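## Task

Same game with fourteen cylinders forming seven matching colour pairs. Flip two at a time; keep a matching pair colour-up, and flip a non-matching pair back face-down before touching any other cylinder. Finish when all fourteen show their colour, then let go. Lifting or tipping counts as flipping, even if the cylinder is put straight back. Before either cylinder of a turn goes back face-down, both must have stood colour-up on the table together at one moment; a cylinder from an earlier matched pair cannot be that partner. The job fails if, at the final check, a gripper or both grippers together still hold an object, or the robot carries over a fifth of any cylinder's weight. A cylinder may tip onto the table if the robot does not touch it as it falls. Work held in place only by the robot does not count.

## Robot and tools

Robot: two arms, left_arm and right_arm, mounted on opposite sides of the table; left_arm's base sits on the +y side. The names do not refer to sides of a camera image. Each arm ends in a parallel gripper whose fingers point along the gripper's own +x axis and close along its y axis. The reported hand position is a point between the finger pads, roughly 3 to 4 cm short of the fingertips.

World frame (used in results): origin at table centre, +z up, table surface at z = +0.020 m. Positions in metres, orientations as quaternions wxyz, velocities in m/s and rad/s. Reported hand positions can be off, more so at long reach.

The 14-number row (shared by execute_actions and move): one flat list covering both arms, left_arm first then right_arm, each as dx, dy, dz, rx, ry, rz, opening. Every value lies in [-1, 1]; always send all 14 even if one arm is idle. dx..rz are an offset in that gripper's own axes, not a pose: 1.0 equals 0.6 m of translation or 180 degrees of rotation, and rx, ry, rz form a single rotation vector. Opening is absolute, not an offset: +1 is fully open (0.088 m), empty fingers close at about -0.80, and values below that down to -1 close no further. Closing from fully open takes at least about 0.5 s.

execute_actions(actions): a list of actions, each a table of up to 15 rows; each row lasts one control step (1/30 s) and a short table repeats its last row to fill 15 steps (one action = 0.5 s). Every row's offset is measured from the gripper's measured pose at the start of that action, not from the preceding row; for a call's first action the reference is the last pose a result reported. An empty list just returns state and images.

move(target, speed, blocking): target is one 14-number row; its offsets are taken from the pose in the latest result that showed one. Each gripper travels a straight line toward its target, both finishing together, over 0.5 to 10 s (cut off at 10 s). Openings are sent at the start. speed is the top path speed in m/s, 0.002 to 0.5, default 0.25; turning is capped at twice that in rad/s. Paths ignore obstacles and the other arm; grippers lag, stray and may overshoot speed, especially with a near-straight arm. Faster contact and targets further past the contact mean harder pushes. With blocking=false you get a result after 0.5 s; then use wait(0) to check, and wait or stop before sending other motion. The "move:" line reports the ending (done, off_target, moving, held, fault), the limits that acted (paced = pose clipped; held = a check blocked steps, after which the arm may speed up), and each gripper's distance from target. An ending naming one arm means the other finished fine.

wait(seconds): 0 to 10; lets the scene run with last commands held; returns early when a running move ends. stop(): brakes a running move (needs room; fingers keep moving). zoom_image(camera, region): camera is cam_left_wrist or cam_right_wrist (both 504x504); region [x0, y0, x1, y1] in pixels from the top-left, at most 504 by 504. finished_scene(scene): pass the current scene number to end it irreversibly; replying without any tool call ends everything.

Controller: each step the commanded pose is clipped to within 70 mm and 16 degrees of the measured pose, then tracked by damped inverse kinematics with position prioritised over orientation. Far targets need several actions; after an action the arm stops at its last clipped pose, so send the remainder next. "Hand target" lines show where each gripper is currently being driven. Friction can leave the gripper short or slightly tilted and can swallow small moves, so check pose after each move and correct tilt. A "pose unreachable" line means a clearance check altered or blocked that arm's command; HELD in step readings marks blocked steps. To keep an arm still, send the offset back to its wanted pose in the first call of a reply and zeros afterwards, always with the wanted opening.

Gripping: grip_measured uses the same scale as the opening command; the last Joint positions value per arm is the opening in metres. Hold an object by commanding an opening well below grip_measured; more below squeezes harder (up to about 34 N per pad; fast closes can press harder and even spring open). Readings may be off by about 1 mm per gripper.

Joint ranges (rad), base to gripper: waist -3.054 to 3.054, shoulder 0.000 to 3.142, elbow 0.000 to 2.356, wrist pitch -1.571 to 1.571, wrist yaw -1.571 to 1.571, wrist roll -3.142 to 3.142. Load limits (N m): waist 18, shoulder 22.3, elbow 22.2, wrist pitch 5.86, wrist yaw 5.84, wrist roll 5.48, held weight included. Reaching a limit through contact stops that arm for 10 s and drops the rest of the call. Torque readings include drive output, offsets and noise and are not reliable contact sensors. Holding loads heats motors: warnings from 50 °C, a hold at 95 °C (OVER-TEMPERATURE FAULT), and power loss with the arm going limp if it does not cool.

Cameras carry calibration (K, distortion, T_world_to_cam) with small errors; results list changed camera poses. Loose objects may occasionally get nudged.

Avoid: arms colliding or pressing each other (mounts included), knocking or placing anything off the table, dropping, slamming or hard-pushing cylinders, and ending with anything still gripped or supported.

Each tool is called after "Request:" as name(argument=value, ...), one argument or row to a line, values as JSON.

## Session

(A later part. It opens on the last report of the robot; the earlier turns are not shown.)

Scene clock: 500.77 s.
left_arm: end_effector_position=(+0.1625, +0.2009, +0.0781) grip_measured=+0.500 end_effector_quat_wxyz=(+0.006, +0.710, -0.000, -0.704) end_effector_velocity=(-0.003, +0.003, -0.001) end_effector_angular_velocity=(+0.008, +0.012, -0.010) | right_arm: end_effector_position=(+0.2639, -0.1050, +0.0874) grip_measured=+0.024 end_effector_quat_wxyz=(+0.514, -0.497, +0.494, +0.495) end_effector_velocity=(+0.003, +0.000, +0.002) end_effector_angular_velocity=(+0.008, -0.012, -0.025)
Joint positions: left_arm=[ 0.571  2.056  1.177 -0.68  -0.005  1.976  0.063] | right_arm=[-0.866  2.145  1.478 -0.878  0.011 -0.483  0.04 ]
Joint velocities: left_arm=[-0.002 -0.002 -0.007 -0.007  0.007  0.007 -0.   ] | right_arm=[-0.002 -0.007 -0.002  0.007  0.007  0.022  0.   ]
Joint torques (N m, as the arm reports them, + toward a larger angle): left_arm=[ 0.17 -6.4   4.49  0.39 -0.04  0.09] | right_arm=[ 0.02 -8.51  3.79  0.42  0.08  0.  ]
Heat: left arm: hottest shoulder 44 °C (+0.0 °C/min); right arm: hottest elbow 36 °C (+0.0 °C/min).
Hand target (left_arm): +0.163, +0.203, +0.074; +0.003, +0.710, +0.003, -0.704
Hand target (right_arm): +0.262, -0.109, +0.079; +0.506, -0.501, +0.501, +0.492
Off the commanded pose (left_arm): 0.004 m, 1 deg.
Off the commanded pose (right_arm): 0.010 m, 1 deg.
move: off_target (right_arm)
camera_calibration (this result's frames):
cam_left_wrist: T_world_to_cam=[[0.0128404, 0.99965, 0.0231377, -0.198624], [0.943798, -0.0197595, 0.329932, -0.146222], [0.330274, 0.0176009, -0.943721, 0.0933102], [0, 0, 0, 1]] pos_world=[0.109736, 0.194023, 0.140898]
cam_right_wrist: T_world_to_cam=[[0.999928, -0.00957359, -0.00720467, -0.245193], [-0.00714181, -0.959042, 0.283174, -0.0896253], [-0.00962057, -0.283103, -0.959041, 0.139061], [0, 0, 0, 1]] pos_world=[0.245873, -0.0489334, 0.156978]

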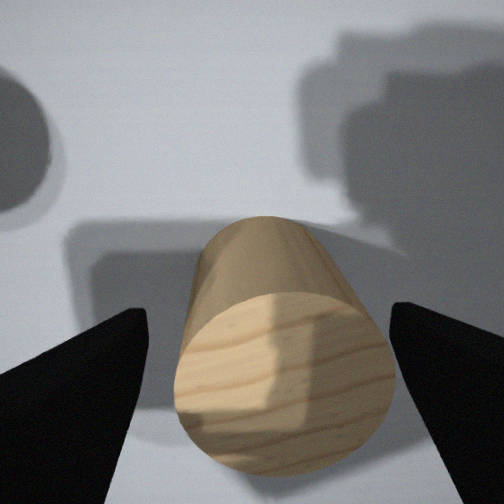

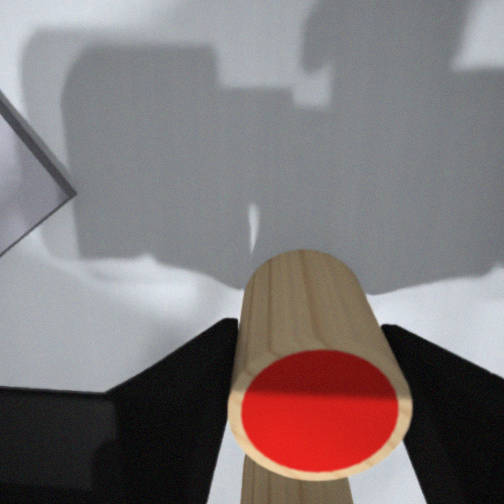

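Request:
execute_actions(
  actions=[
    [[0,0,0,0,0,0,-0.3,0.006,0,0,0,0,0,-0.3]],
    [[0,0,0,0,0,0,-0.3,0,0,0,0,0,0,0.5]],
  ],
)

Request:
move(
  target=[-0.13,0,0,0,0,0.004,-0.3,-0.13,0,0,0,0,0,0.5],
  speed=0.2,
)

Request:
move(
  target=[-0.259,0.362,0.2125,0,0,0.504,-0.3,-0.225,0.385,-0.02,0,-0.497,0,1],
  speed=0.3,
)

Scene clock: 505.70 s.
left_arm: end_effector_position=(+0.1625, +0.2007, +0.0780) grip_measured=+0.034 end_effector_quat_wxyz=(+0.007, +0.710, -0.001, -0.704) end_effector_velocity=(+0.001, -0.001, +0.000) end_effector_angular_velocity=(-0.004, -0.010, -0.010) | right_arm: end_effector_position=(+0.2645, -0.1039, +0.0872) grip_measured=+0.493 end_effector_quat_wxyz=(+0.516, -0.497, +0.492, +0.496) end_effector_velocity=(-0.002, -0.005, +0.000) end_effector_angular_velocity=(-0.023, +0.004, +0.024)
Joint positions: left_arm=[ 0.571  2.056  1.177 -0.679 -0.004  1.976  0.041] | right_arm=[-0.866  2.145  1.478 -0.871  0.011 -0.483  0.063]
Joint velocities: left_arm=[-0.002 -0.002 -0.002  0.007 -0.007  0.007 -0.   ] | right_arm=[ 0.002 -0.002 -0.002 -0.022  0.007 -0.022  0.003]
Joint torques (N m, as the arm reports them, + toward a larger angle): left_arm=[-0.03 -7.15  4.73  0.21  0.07  0.01] | right_arm=[  0.05 -10.15   5.17   0.06  -0.02   0.  ]
Heat: left arm: hottest shoulder 44 °C (-1.0 °C/min); right arm: hottest shoulder 35 °C (-1.0 °C/min).
Hand target (left_arm): +0.163, +0.201, +0.078; +0.007, +0.710, -0.001, -0.704
Hand target (right_arm): +0.264, -0.104, +0.087; +0.515, -0.497, +0.492, +0.496
Off the commanded pose (left_arm): 0.000 m, 0 deg.
Off the commanded pose (right_arm): 0.000 m, 0 deg.
Step readings (end_effector_position; steps 1 to 15: 1st action; 16 to 30: 2nd action):
0: left_arm (+0.1625, +0.2008, +0.0780) | right_arm (+0.2639, -0.1050, +0.0872)
1: left_arm (+0.1625, +0.2008, +0.0780) | right_arm (+0.2640, -0.1049, +0.0872)
2: left_arm (+0.1625, +0.2008, +0.0780) | right_arm (+0.2640, -0.1048, +0.0872)
4: left_arm (+0.1626, +0.2007, +0.0780) | right_arm (+0.2642, -0.1044, +0.0872)
8: left_arm (+0.1625, +0.2007, +0.0780) | right_arm (+0.2644, -0.1042, +0.0872)
15: left_arm (+0.1625, +0.2007, +0.0780) | right_arm (+0.2644, -0.1041, +0.0872)
16: left_arm (+0.1625, +0.2007, +0.0780) | right_arm (+0.2644, -0.1041, +0.0872)
17: left_arm (+0.1625, +0.2007, +0.0780) | right_arm (+0.2644, -0.1040, +0.0872)
19: left_arm (+0.1625, +0.2007, +0.0780) | right_arm (+0.2645, -0.1039, +0.0871)
23: left_arm (+0.1625, +0.2007, +0.0780) | right_arm (+0.2645, -0.1039, +0.0872)
30: end_effector_position above
camera_calibration (this result's frames):
cam_left_wrist: T_world_to_cam=[[0.0128462, 0.999669, 0.0222855, -0.198356], [0.943812, -0.019483, 0.329909, -0.146267], [0.330234, 0.0167953, -0.94375, 0.0933597], [0, 0, 0, 1]] pos_world=[0.109766, 0.193872, 0.140783]
cam_right_wrist: T_world_to_cam=[[0.999944, -0.00954411, -0.00452153, -0.246017], [-0.00790864, -0.960454, 0.278328, -0.0880314], [-0.00699911, -0.278277, -0.960475, 0.139125], [0, 0, 0, 1]] pos_world=[0.246281, -0.0481827, 0.157015]

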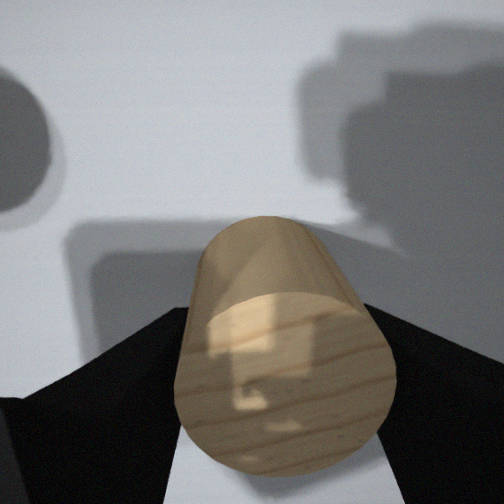

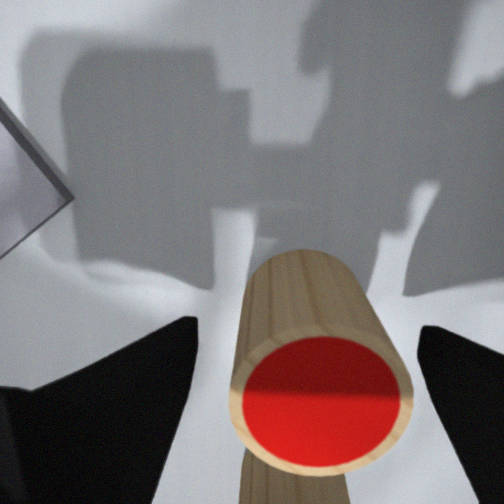

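Scene clock: 506.60 s.
left_arm: end_effector_position=(+0.1609, +0.2043, +0.1492) grip_measured=+0.035 end_effector_quat_wxyz=(+0.004, +0.709, +0.002, -0.705) end_effector_velocity=(-0.001, +0.004, +0.001) end_effector_angular_velocity=(+0.018, +0.000, +0.020) | right_arm: end_effector_position=(+0.2623, -0.1079, +0.1607) grip_measured=+0.500 end_effector_quat_wxyz=(+0.512, -0.498, +0.496, +0.495) end_effector_velocity=(-0.001, -0.001, +0.004) end_effector_angular_velocity=(-0.003, +0.010, +0.005)
Joint positions: left_arm=[ 0.571  1.916  1.293 -0.943 -0.004  1.976  0.041] | right_arm=[-0.866  2.053  1.641 -1.139  0.011 -0.483  0.063]
Joint velocities: left_arm=[-0.002 -0.002  0.002 -0.022 -0.007 -0.022 -0.   ] | right_arm=[-0.002 -0.002  0.012 -0.022 -0.007 -0.007  0.   ]
Joint torques (N m, as the arm reports them, + toward a larger angle): left_arm=[-0.03 -8.16  6.78 -0.03  0.22  0.03] | right_arm=[  0.21 -10.32   6.7   -0.07  -0.03   0.04]
Heat: left arm: hottest shoulder 44 °C (-1.0 °C/min); right arm: hottest shoulder 36 °C (+1.0 °C/min).
Hand target (left_arm): +0.161, +0.201, +0.156; +0.011, +0.710, -0.005, -0.704
Hand target (right_arm): +0.263, -0.105, +0.165; +0.516, -0.497, +0.492, +0.496
Off the commanded pose (left_arm): 0.007 m, 1 deg.
Off the commanded pose (right_arm): 0.005 m, 1 deg.
move: done
camera_calibration (this result's frames):
cam_left_wrist: T_world_to_cam=[[0.0129252, 0.999489, 0.0292285, -0.204579], [0.944819, -0.0217769, 0.326867, -0.167436], [0.327337, 0.0233908, -0.944618, 0.160333], [0, 0, 0, 1]] pos_world=[0.108358, 0.197078, 0.212163]
cam_right_wrist: T_world_to_cam=[[0.999903, -0.0096199, -0.0100664, -0.242641], [-0.00630927, -0.957509, 0.288334, -0.114086], [-0.0124124, -0.288242, -0.957477, 0.208452], [0, 0, 0, 1]] pos_world=[0.244485, -0.0514878, 0.230041]

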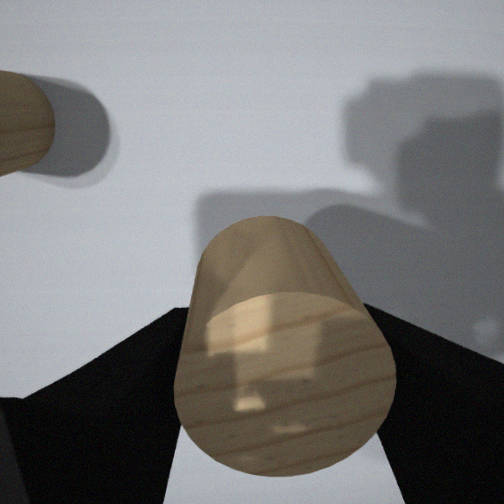

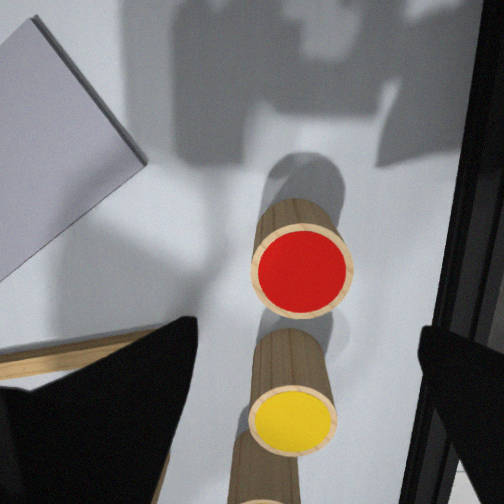

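Scene clock: 509.77 s.
left_arm: end_effector_position=(+0.0336, -0.0100, +0.3010) grip_measured=+0.033 end_effector_quat_wxyz=(+0.497, +0.501, -0.504, -0.498) end_effector_velocity=(-0.000, -0.001, +0.001) end_effector_angular_velocity=(-0.007, +0.007, +0.005) | right_arm: end_effector_position=(+0.0296, -0.1192, +0.3007) grip_measured=+1.000 end_effector_quat_wxyz=(+0.709, +0.010, -0.006, +0.705) end_effector_velocity=(-0.002, -0.000, -0.004) end_effector_angular_velocity=(-0.007, -0.024, +0.009)
Joint positions: left_arm=[0.189 1.941 1.02  0.923 0.035 1.581 0.041] | right_arm=[-0.137  1.128  0.341  0.811  0.239  0.001  0.088]
Joint velocities: left_arm=[-0.002  0.002  0.002  0.007 -0.007 -0.007 -0.   ] | right_arm=[ 0.002  0.007 -0.007  0.007 -0.007 -0.022  0.   ]
Joint torques (N m, as the arm reports them, + toward a larger angle): left_arm=[-0.27 -6.93  7.67  2.14 -0.22 -0.16] | right_arm=[ 0.43 -2.96  4.77  1.94  0.12 -0.23]
Heat: left arm: hottest shoulder 44 °C (-2.0 °C/min); right arm: hottest shoulder 36 °C (+1.0 °C/min).
Hand target (left_arm): +0.033, -0.013, +0.304; +0.502, +0.498, -0.505, -0.495
Hand target (right_arm): +0.029, -0.120, +0.292; +0.710, -0.000, -0.003, +0.704
Off the commanded pose (left_arm): 0.005 m, 1 deg.
Off the commanded pose (right_arm): 0.010 m, 2 deg.
move: off_target (right_arm)
camera_calibration (this result's frames):
cam_left_wrist: T_world_to_cam=[[0.0315489, 0.0298379, -0.999057, 0.306048], [0.947167, 0.318311, 0.039417, -0.0115884], [0.319186, -0.947517, -0.0182191, 0.0621037], [0, 0, 0, 1]] pos_world=[-0.018502, 0.0534012, 0.307347]
cam_right_wrist: T_world_to_cam=[[0.999753, 0.0222028, -0.000475037, -0.00766714], [0.00571813, -0.278029, -0.960556, 0.289415], [-0.0214591, 0.960316, -0.278087, 0.281118], [0, 0, 0, 1]] pos_world=[0.0120429, -0.189326, 0.35617]

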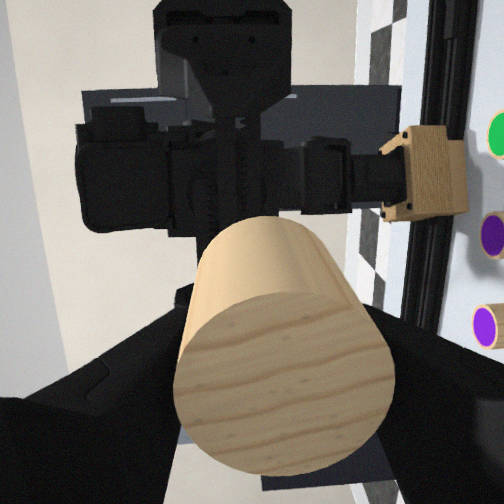

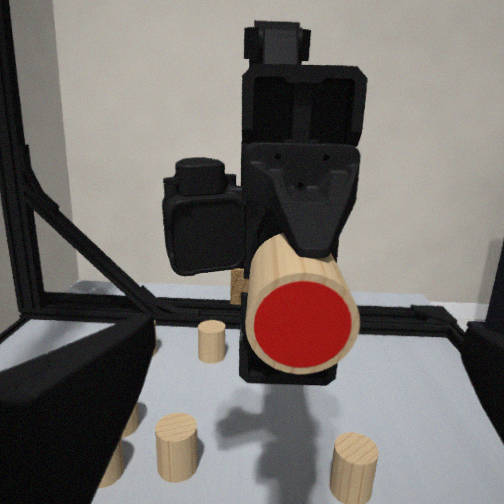

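Request:
move(
  target=[0,0,0,0,0,0,-0.3,0.0945,-0.003,-0.007,-0.002,0.005,0,1],
  speed=0.13,
)

Scene clock: 512.87 s.
left_arm: end_effector_position=(+0.0336, -0.0102, +0.3009) grip_measured=+0.032 end_effector_quat_wxyz=(+0.497, +0.501, -0.504, -0.498) end_effector_velocity=(-0.000, +0.000, -0.007) end_effector_angular_velocity=(+0.027, -0.006, +0.005) | right_arm: end_effector_position=(+0.0317, -0.0658, +0.2962) grip_measured=+1.000 end_effector_quat_wxyz=(+0.710, +0.002, -0.001, +0.704) end_effector_velocity=(+0.002, +0.002, -0.008) end_effector_angular_velocity=(-0.031, -0.013, -0.010)
Joint positions: left_arm=[0.189 1.942 1.021 0.924 0.035 1.581 0.041] | right_arm=[-0.195  1.394  0.503  0.895  0.181  0.     0.088]
Joint velocities: left_arm=[-0.002  0.002 -0.002 -0.022 -0.007  0.007 -0.   ] | right_arm=[-0.002  0.012  0.002 -0.022  0.007 -0.007  0.   ]
Joint torques (N m, as the arm reports them, + toward a larger angle): left_arm=[-0.11 -7.75  6.22  1.67  0.   -0.04] | right_arm=[-0.19 -4.42  7.59  1.95 -0.13 -0.06]
Heat: left arm: hottest shoulder 44 °C (-2.0 °C/min); right arm: hottest shoulder 35 °C (+0.0 °C/min).
Hand target (left_arm): +0.034, -0.010, +0.301; +0.497, +0.501, -0.504, -0.498
Hand target (right_arm): +0.032, -0.063, +0.298; +0.710, +0.002, -0.003, +0.704
Off the commanded pose (left_arm): 0.000 m, 0 deg.
Off the commanded pose (right_arm): 0.004 m, 0 deg.
move: done
camera_calibration (this result's frames):
cam_left_wrist: T_world_to_cam=[[0.0315612, 0.029457, -0.999068, 0.305952], [0.947166, 0.318326, 0.0393073, -0.0114878], [0.319187, -0.947524, -0.0178539, 0.0617805], [0, 0, 0, 1]] pos_world=[-0.0184949, 0.0531829, 0.307221]
cam_right_wrist: T_world_to_cam=[[0.999769, 0.0210871, 0.00427101, -0.0124919], [0.0103332, -0.296488, -0.954981, 0.296929], [-0.0188714, 0.954804, -0.296637, 0.233654], [0, 0, 0, 1]] pos_world=[0.0138302, -0.134794, 0.352925]

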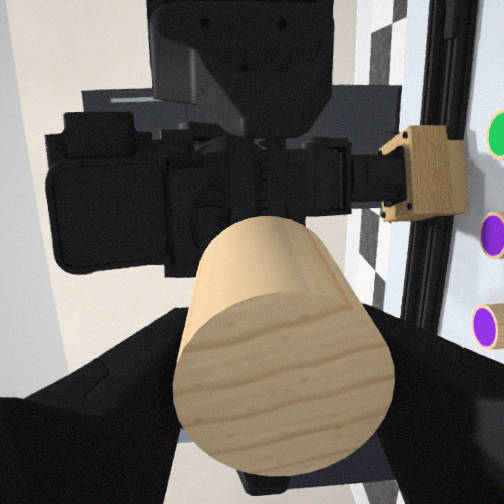

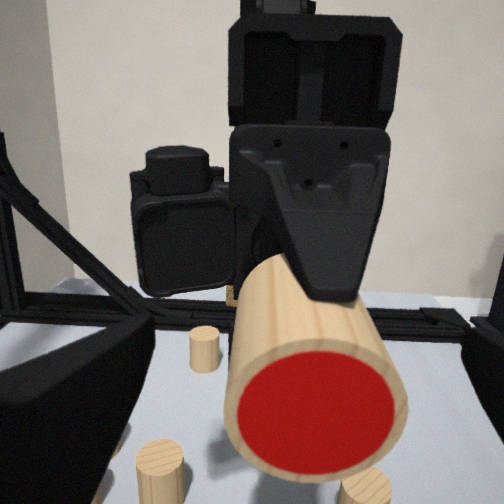

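Request:
execute_actions(
  actions=[
    [[0,0,0,0,0,0,-0.3,0,0,0,0,0,0,-0.3]],
    [[0,0,0,0,0,0,-0.3,0,0,0,0,0,0,-0.3]],
    [[0,0,0,0,0,0,1,0,0,0,0,0,0,-0.3]],
  ],
)

Request:
move(
  target=[-0.1,0,0,0,0,0,1,0,0,0,0,0,0,-0.3],
)

Request:
move(
  target=[-0.453,-0.242,0.13,0,0,-0.497,0.5,0.045,-0.36,-0.22,0,0.503,0,-0.3],
  speed=0.3,
)

Scene clock: 517.33 s.
left_arm: end_effector_position=(+0.0342, -0.0102, +0.3008) grip_measured=+1.000 end_effector_quat_wxyz=(+0.498, +0.501, -0.504, -0.497) end_effector_velocity=(+0.002, +0.001, -0.001) end_effector_angular_velocity=(+0.007, -0.022, +0.020) | right_arm: end_effector_position=(+0.0310, -0.0655, +0.2963) grip_measured=+0.025 end_effector_quat_wxyz=(+0.709, +0.002, -0.001, +0.705) end_effector_velocity=(+0.000, -0.001, +0.000) end_effector_angular_velocity=(-0.002, -0.008, +0.005)
Joint positions: left_arm=[0.19  1.942 1.02  0.924 0.035 1.581 0.088] | right_arm=[-0.194  1.395  0.504  0.896  0.179  0.     0.04 ]
Joint velocities: left_arm=[-0.002 -0.002 -0.002 -0.007 -0.022  0.022  0.   ] | right_arm=[-0.002 -0.007 -0.002 -0.007 -0.007 -0.007 -0.   ]
Joint torques (N m, as the arm reports them, + toward a larger angle): left_arm=[-0.05 -7.65  6.23  1.72 -0.01 -0.04] | right_arm=[ 0.04 -5.27  6.12  1.84  0.01  0.  ]
Heat: left arm: hottest shoulder 44 °C (-1.0 °C/min); right arm: hottest elbow 36 °C (+1.0 °C/min).
Hand target (left_arm): +0.034, -0.010, +0.301; +0.498, +0.501, -0.504, -0.497
Hand target (right_arm): +0.031, -0.066, +0.296; +0.709, +0.002, -0.001, +0.705
Off the commanded pose (left_arm): 0.000 m, 0 deg.
Off the commanded pose (right_arm): 0.000 m, 0 deg.
Step readings (end_effector_position; steps 1 to 15: 1st action; 16 to 30: 2nd action; 31 to 45: 3rd action):
0: left_arm (+0.0336, -0.0102, +0.3008) | right_arm (+0.0316, -0.0655, +0.2963)
1: left_arm (+0.0336, -0.0102, +0.3008) | right_arm (+0.0316, -0.0655, +0.2963)
2: left_arm (+0.0336, -0.0102, +0.3008) | right_arm (+0.0316, -0.0655, +0.2963)
4: left_arm (+0.0336, -0.0102, +0.3008) | right_arm (+0.0316, -0.0655, +0.2963)
8: left_arm (+0.0338, -0.0102, +0.3008) | right_arm (+0.0314, -0.0655, +0.2963)
15: left_arm (+0.0342, -0.0102, +0.3008) | right_arm (+0.0310, -0.0655, +0.2963)
16: left_arm (+0.0342, -0.0102, +0.3008) | right_arm (+0.0310, -0.0655, +0.2963)
17: left_arm (+0.0342, -0.0102, +0.3008) | right_arm (+0.0310, -0.0655, +0.2963)
19: left_arm (+0.0342, -0.0102, +0.3008) | right_arm (+0.0310, -0.0655, +0.2963)
23: left_arm (+0.0342, -0.0102, +0.3008) | right_arm (+0.0310, -0.0655, +0.2963)
30: left_arm (+0.0342, -0.0102, +0.3008) | right_arm (+0.0310, -0.0655, +0.2963)
31: left_arm (+0.0342, -0.0102, +0.3008) | right_arm (+0.0310, -0.0655, +0.2963)
32: left_arm (+0.0342, -0.0102, +0.3008) | right_arm (+0.0310, -0.0655, +0.2963)
34: left_arm (+0.0342, -0.0102, +0.3008) | right_arm (+0.0310, -0.0655, +0.2963)
38: left_arm (+0.0342, -0.0102, +0.3008) | right_arm (+0.0310, -0.0655, +0.2963)
45: end_effector_position above
camera_calibration (this result's frames):
cam_left_wrist: T_world_to_cam=[[0.0315147, 0.029874, -0.999057, 0.305776], [0.946802, 0.319394, 0.039417, -0.0120871], [0.320271, -0.947151, -0.0182191, 0.0617317], [0, 0, 0, 1]] pos_world=[-0.0179632, 0.0531951, 0.307088]
cam_right_wrist: T_world_to_cam=[[0.999709, 0.0237551, 0.00422019, -0.0115802], [0.0110678, -0.2961, -0.955093, 0.297175], [-0.0214387, 0.954862, -0.296276, 0.233421], [0, 0, 0, 1]] pos_world=[0.013292, -0.134616, 0.353036]

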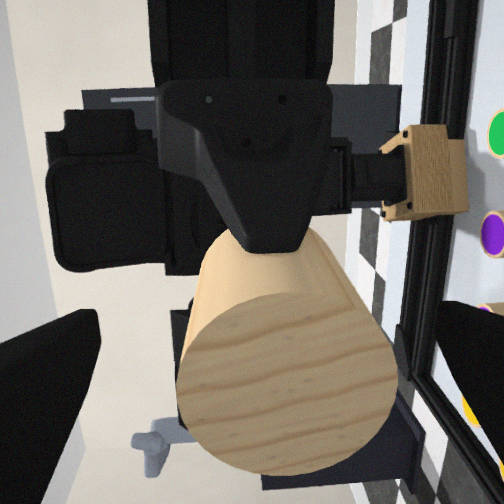

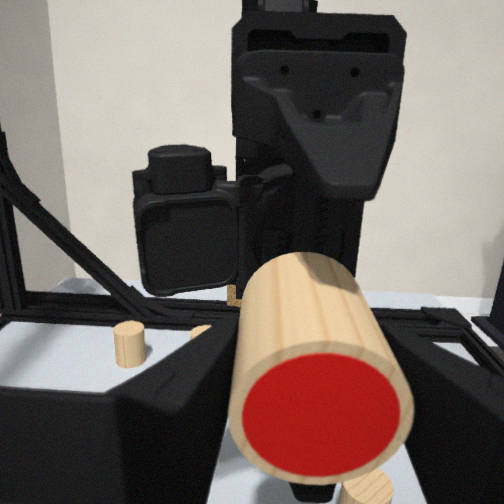

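Scene clock: 518.23 s.
left_arm: end_effector_position=(+0.0336, +0.0474, +0.2969) grip_measured=+1.000 end_effector_quat_wxyz=(+0.496, +0.504, -0.500, -0.499) end_effector_velocity=(+0.002, +0.002, +0.004) end_effector_angular_velocity=(-0.012, +0.021, +0.010) | right_arm: end_effector_position=(+0.0310, -0.0655, +0.2963) grip_measured=+0.025 end_effector_quat_wxyz=(+0.709, +0.002, -0.001, +0.705) end_effector_velocity=(-0.000, +0.000, +0.004) end_effector_angular_velocity=(+0.012, -0.005, +0.005)
Joint positions: left_arm=[0.193 1.766 0.767 0.991 0.035 1.581 0.088] | right_arm=[-0.194  1.395  0.504  0.896  0.179  0.     0.04 ]
Joint velocities: left_arm=[ 0.002 -0.012 -0.007  0.007 -0.007 -0.022  0.   ] | right_arm=[-0.002 -0.002  0.002  0.007 -0.007 -0.007 -0.   ]
Joint torques (N m, as the arm reports them, + toward a larger angle): left_arm=[ 0.28 -7.57  5.39  2.03  0.19 -0.02] | right_arm=[ 0.05 -5.25  6.17  1.84  0.01 -0.01]
Heat: left arm: hottest shoulder 44 °C (-2.0 °C/min); right arm: hottest elbow 36 °C (+1.0 °C/min).
Hand target (left_arm): +0.034, +0.050, +0.301; +0.498, +0.501, -0.504, -0.497
Hand target (right_arm): +0.031, -0.066, +0.296; +0.709, +0.002, -0.001, +0.705
Off the commanded pose (left_arm): 0.005 m, 1 deg.
Off the commanded pose (right_arm): 0.000 m, 0 deg.
move: done
camera_calibration (this result's frames):
cam_left_wrist: T_world_to_cam=[[0.0310763, 0.039859, -0.998722, 0.299655], [0.94596, 0.321517, 0.0422663, -0.0305872], [0.32279, -0.946065, -0.0277134, 0.11902], [0, 0, 0, 1]] pos_world=[-0.0187965, 0.110491, 0.303863]
cam_right_wrist: T_world_to_cam=[[0.999709, 0.0237551, 0.00422019, -0.0115802], [0.0110678, -0.2961, -0.955093, 0.297175], [-0.0214387, 0.954862, -0.296276, 0.233421], [0, 0, 0, 1]] pos_world=[0.013292, -0.134616, 0.353036]

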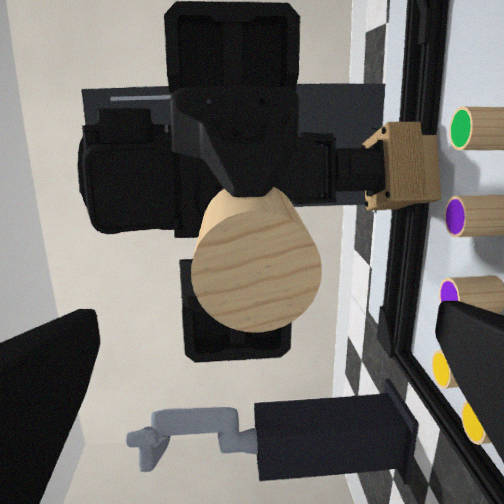

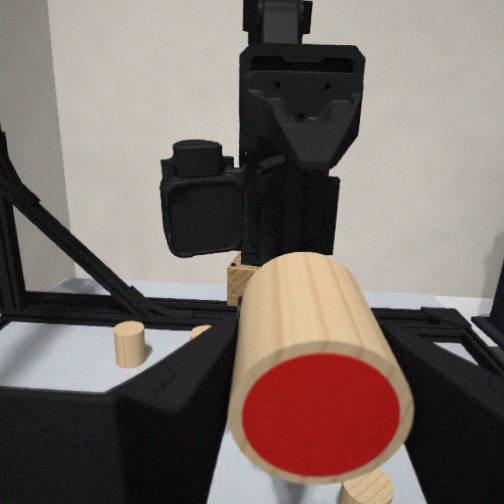

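Scene clock: 521.50 s.
left_arm: end_effector_position=(-0.0432, +0.3199, +0.1528) grip_measured=+0.500 end_effector_quat_wxyz=(+0.004, +0.709, +0.001, -0.705) end_effector_velocity=(+0.002, +0.005, -0.000) end_effector_angular_velocity=(+0.019, -0.014, +0.005) | right_arm: end_effector_position=(+0.2467, -0.0398, +0.1708) grip_measured=+0.025 end_effector_quat_wxyz=(+0.509, -0.497, +0.500, +0.493) end_effector_velocity=(-0.002, +0.001, -0.001) end_effector_angular_velocity=(+0.002, +0.023, +0.005)
Joint positions: left_arm=[-0.164  1.416  0.755 -0.908 -0.008  1.243  0.063] | right_arm=[-0.763  2.3    2.075 -1.337  0.01  -0.377  0.04 ]
Joint velocities: left_arm=[-0.002 -0.002 -0.002 -0.022 -0.007 -0.007  0.   ] | right_arm=[-0.002  0.007  0.007 -0.007 -0.022 -0.007 -0.   ]
Joint torques (N m, as the arm reports them, + toward a larger angle): left_arm=[-0.25 -3.06  6.18  0.01  0.27 -0.07] | right_arm=[-0.02 -9.77  7.2  -0.09  0.08 -0.2 ]
Heat: left arm: hottest shoulder 44 °C (-1.0 °C/min); right arm: hottest elbow 36 °C (+0.0 °C/min).
Hand target (left_arm): -0.045, +0.320, +0.153; +0.003, +0.708, +0.003, -0.707
Hand target (right_arm): +0.248, -0.039, +0.166; +0.505, -0.501, +0.502, +0.492
Off the commanded pose (left_arm): 0.000 m, 0 deg.
Off the commanded pose (right_arm): 0.007 m, 1 deg.
move: done
camera_calibration (this result's frames):
cam_left_wrist: T_world_to_cam=[[0.0140556, 0.999503, 0.0282097, -0.317348], [0.944571, -0.0225273, 0.327532, 0.0269431], [0.328005, 0.0220424, -0.944419, 0.228239], [0, 0, 0, 1]] pos_world=[-0.0958528, 0.312766, 0.215681]
cam_right_wrist: T_world_to_cam=[[0.999772, -0.0131311, -0.0168421, -0.225155], [-0.00755458, -0.955096, 0.2962, -0.0528467], [-0.0199752, -0.296006, -0.954977, 0.238625], [0, 0, 0, 1]] pos_world=[0.229471, 0.0172042, 0.239743]

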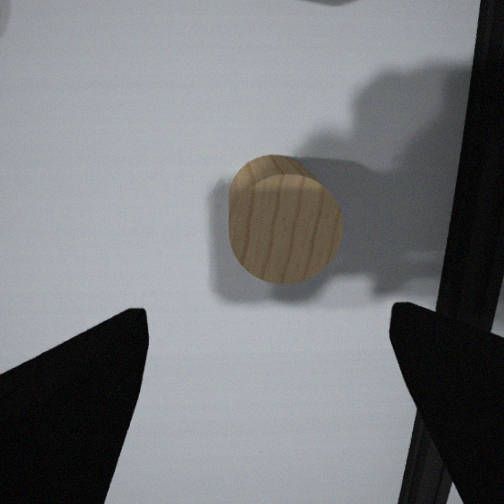

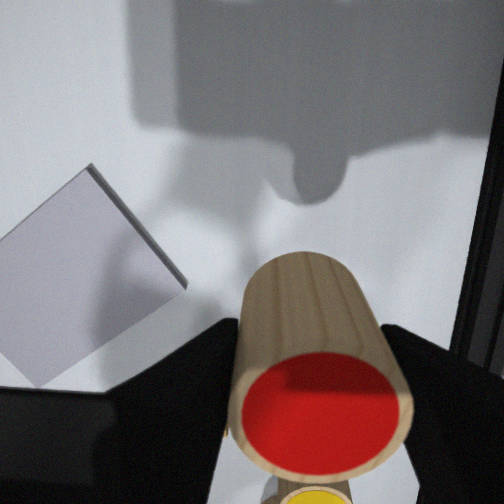

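Request:
move(
  target=[0,-0.019,0.012,0,0,0,0.5,0.15,0,-0.003,0,0.004,0,-0.3],
  speed=0.09,
)

Scene clock: 524.50 s.
left_arm: end_effector_position=(-0.0508, +0.3290, +0.1526) grip_measured=+0.500 end_effector_quat_wxyz=(+0.004, +0.709, +0.000, -0.705) end_effector_velocity=(+0.000, -0.001, +0.001) end_effector_angular_velocity=(-0.014, -0.002, +0.005) | right_arm: end_effector_position=(+0.2480, -0.0371, +0.0903) grip_measured=+0.025 end_effector_quat_wxyz=(+0.513, -0.496, +0.496, +0.495) end_effector_velocity=(-0.002, -0.005, +0.000) end_effector_angular_velocity=(-0.018, +0.015, +0.005)
Joint positions: left_arm=[-0.213  1.39   0.734 -0.912 -0.008  1.195  0.063] | right_arm=[-0.763  2.349  1.837 -1.037  0.011 -0.377  0.04 ]
Joint velocities: left_arm=[-0.002 -0.007 -0.002  0.007 -0.007 -0.007 -0.   ] | right_arm=[-0.002 -0.002 -0.002 -0.022 -0.007 -0.007 -0.   ]
Joint torques (N m, as the arm reports them, + toward a larger angle): left_arm=[-0.23 -4.28  4.92  0.03  0.05 -0.09] | right_arm=[ -0.1  -10.04   4.14   0.21   0.09  -0.05]
Heat: left arm: hottest shoulder 43 °C (-2.0 °C/min); right arm: hottest shoulder 36 °C (+0.0 °C/min).
Hand target (left_arm): -0.051, +0.331, +0.153; +0.004, +0.709, +0.001, -0.705
Hand target (right_arm): +0.247, -0.042, +0.081; +0.505, -0.501, +0.504, +0.490
Off the commanded pose (left_arm): 0.002 m, 0 deg.
Off the commanded pose (right_arm): 0.010 m, 1 deg.
move: off_target (right_arm)
camera_calibration (this result's frames):
cam_left_wrist: T_world_to_cam=[[0.0152106, 0.999505, 0.027533, -0.326237], [0.944659, -0.0233897, 0.32722, 0.0346421], [0.327702, 0.021032, -0.944547, 0.23069], [0, 0, 0, 1]] pos_world=[-0.10336, 0.322034, 0.215544]
cam_right_wrist: T_world_to_cam=[[0.999863, -0.0126206, -0.0107289, -0.228416], [-0.00903147, -0.958307, 0.2856, -0.0251746], [-0.013886, -0.285463, -0.958289, 0.161736], [0, 0, 0, 1]] pos_world=[0.230403, 0.0191621, 0.159729]

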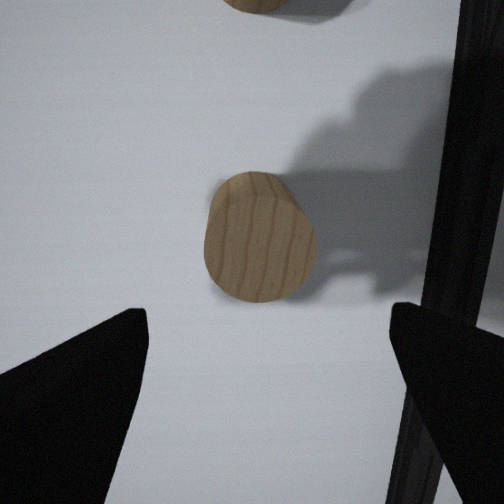

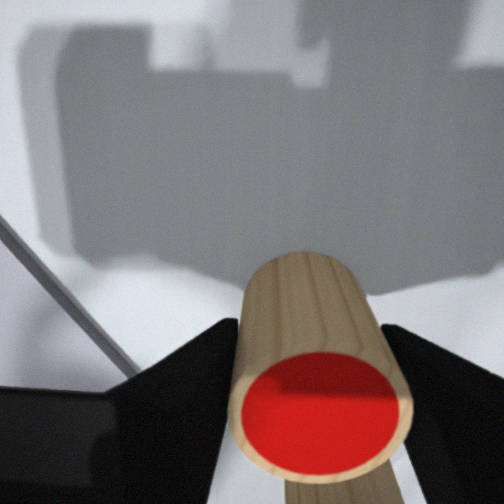

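Contact uncertain; push a little more while L descends.

Request:
move(
  target=[0.139,-0.005,0,0,0,-0.002,0.5,0.022,0,-0.008,0,0.006,0,-0.3],
  speed=0.1,
)

Scene clock: 526.93 s.
left_arm: end_effector_position=(-0.0504, +0.3299, +0.0715) grip_measured=+0.500 end_effector_quat_wxyz=(+0.005, +0.709, -0.000, -0.705) end_effector_velocity=(+0.001, +0.002, -0.003) end_effector_angular_velocity=(+0.004, -0.009, +0.005) | right_arm: end_effector_position=(+0.2483, -0.0365, +0.0880) grip_measured=+0.024 end_effector_quat_wxyz=(+0.515, -0.495, +0.494, +0.496) end_effector_velocity=(-0.001, -0.002, +0.000) end_effector_angular_velocity=(-0.010, -0.004, +0.024)
Joint positions: left_arm=[-0.213  1.619  0.543 -0.491 -0.008  1.195  0.063] | right_arm=[-0.763  2.349  1.828 -1.022  0.011 -0.377  0.04 ]
Joint velocities: left_arm=[-0.002  0.007 -0.007  0.007 -0.007 -0.007 -0.   ] | right_arm=[ 0.002 -0.002 -0.002 -0.007  0.007 -0.022 -0.   ]
Joint torques (N m, as the arm reports them, + toward a larger angle): left_arm=[ 0.08 -3.21  3.7   0.46  0.11  0.07] | right_arm=[ -0.1  -10.17   3.21   0.95   0.22  -0.06]
Heat: left arm: hottest shoulder 43 °C (-1.0 °C/min); right arm: hottest shoulder 37 °C (+2.0 °C/min).
Hand target (left_arm): -0.050, +0.332, +0.069; +0.002, +0.709, +0.003, -0.705
Hand target (right_arm): +0.248, -0.042, +0.077; +0.508, -0.501, +0.501, +0.490
Off the commanded pose (left_arm): 0.003 m, 0 deg.
Off the commanded pose (right_arm): 0.012 m, 1 deg.
move: off_target (right_arm)
camera_calibration (this result's frames):
cam_left_wrist: T_world_to_cam=[[0.015229, 0.999553, 0.0257448, -0.324753], [0.944884, -0.0228083, 0.32661, 0.0607468], [0.327051, 0.0193519, -0.944809, 0.154507], [0, 0, 0, 1]] pos_world=[-0.102985, 0.323003, 0.1345]
cam_right_wrist: T_world_to_cam=[[0.999885, -0.0125666, -0.00845138, -0.228896], [-0.0096959, -0.9599, 0.280174, -0.0233401], [-0.0116333, -0.28006, -0.959912, 0.159512], [0, 0, 0, 1]] pos_world=[0.230499, 0.0193922, 0.157722]

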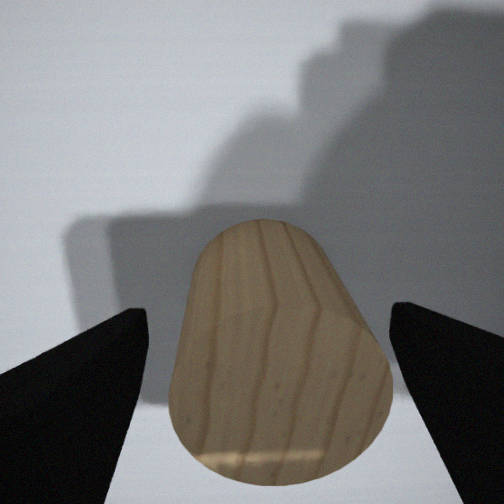

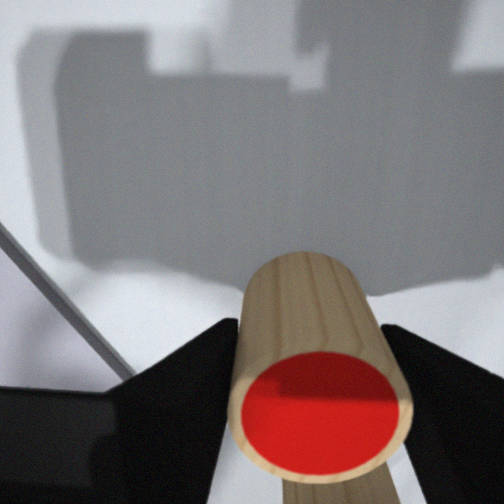

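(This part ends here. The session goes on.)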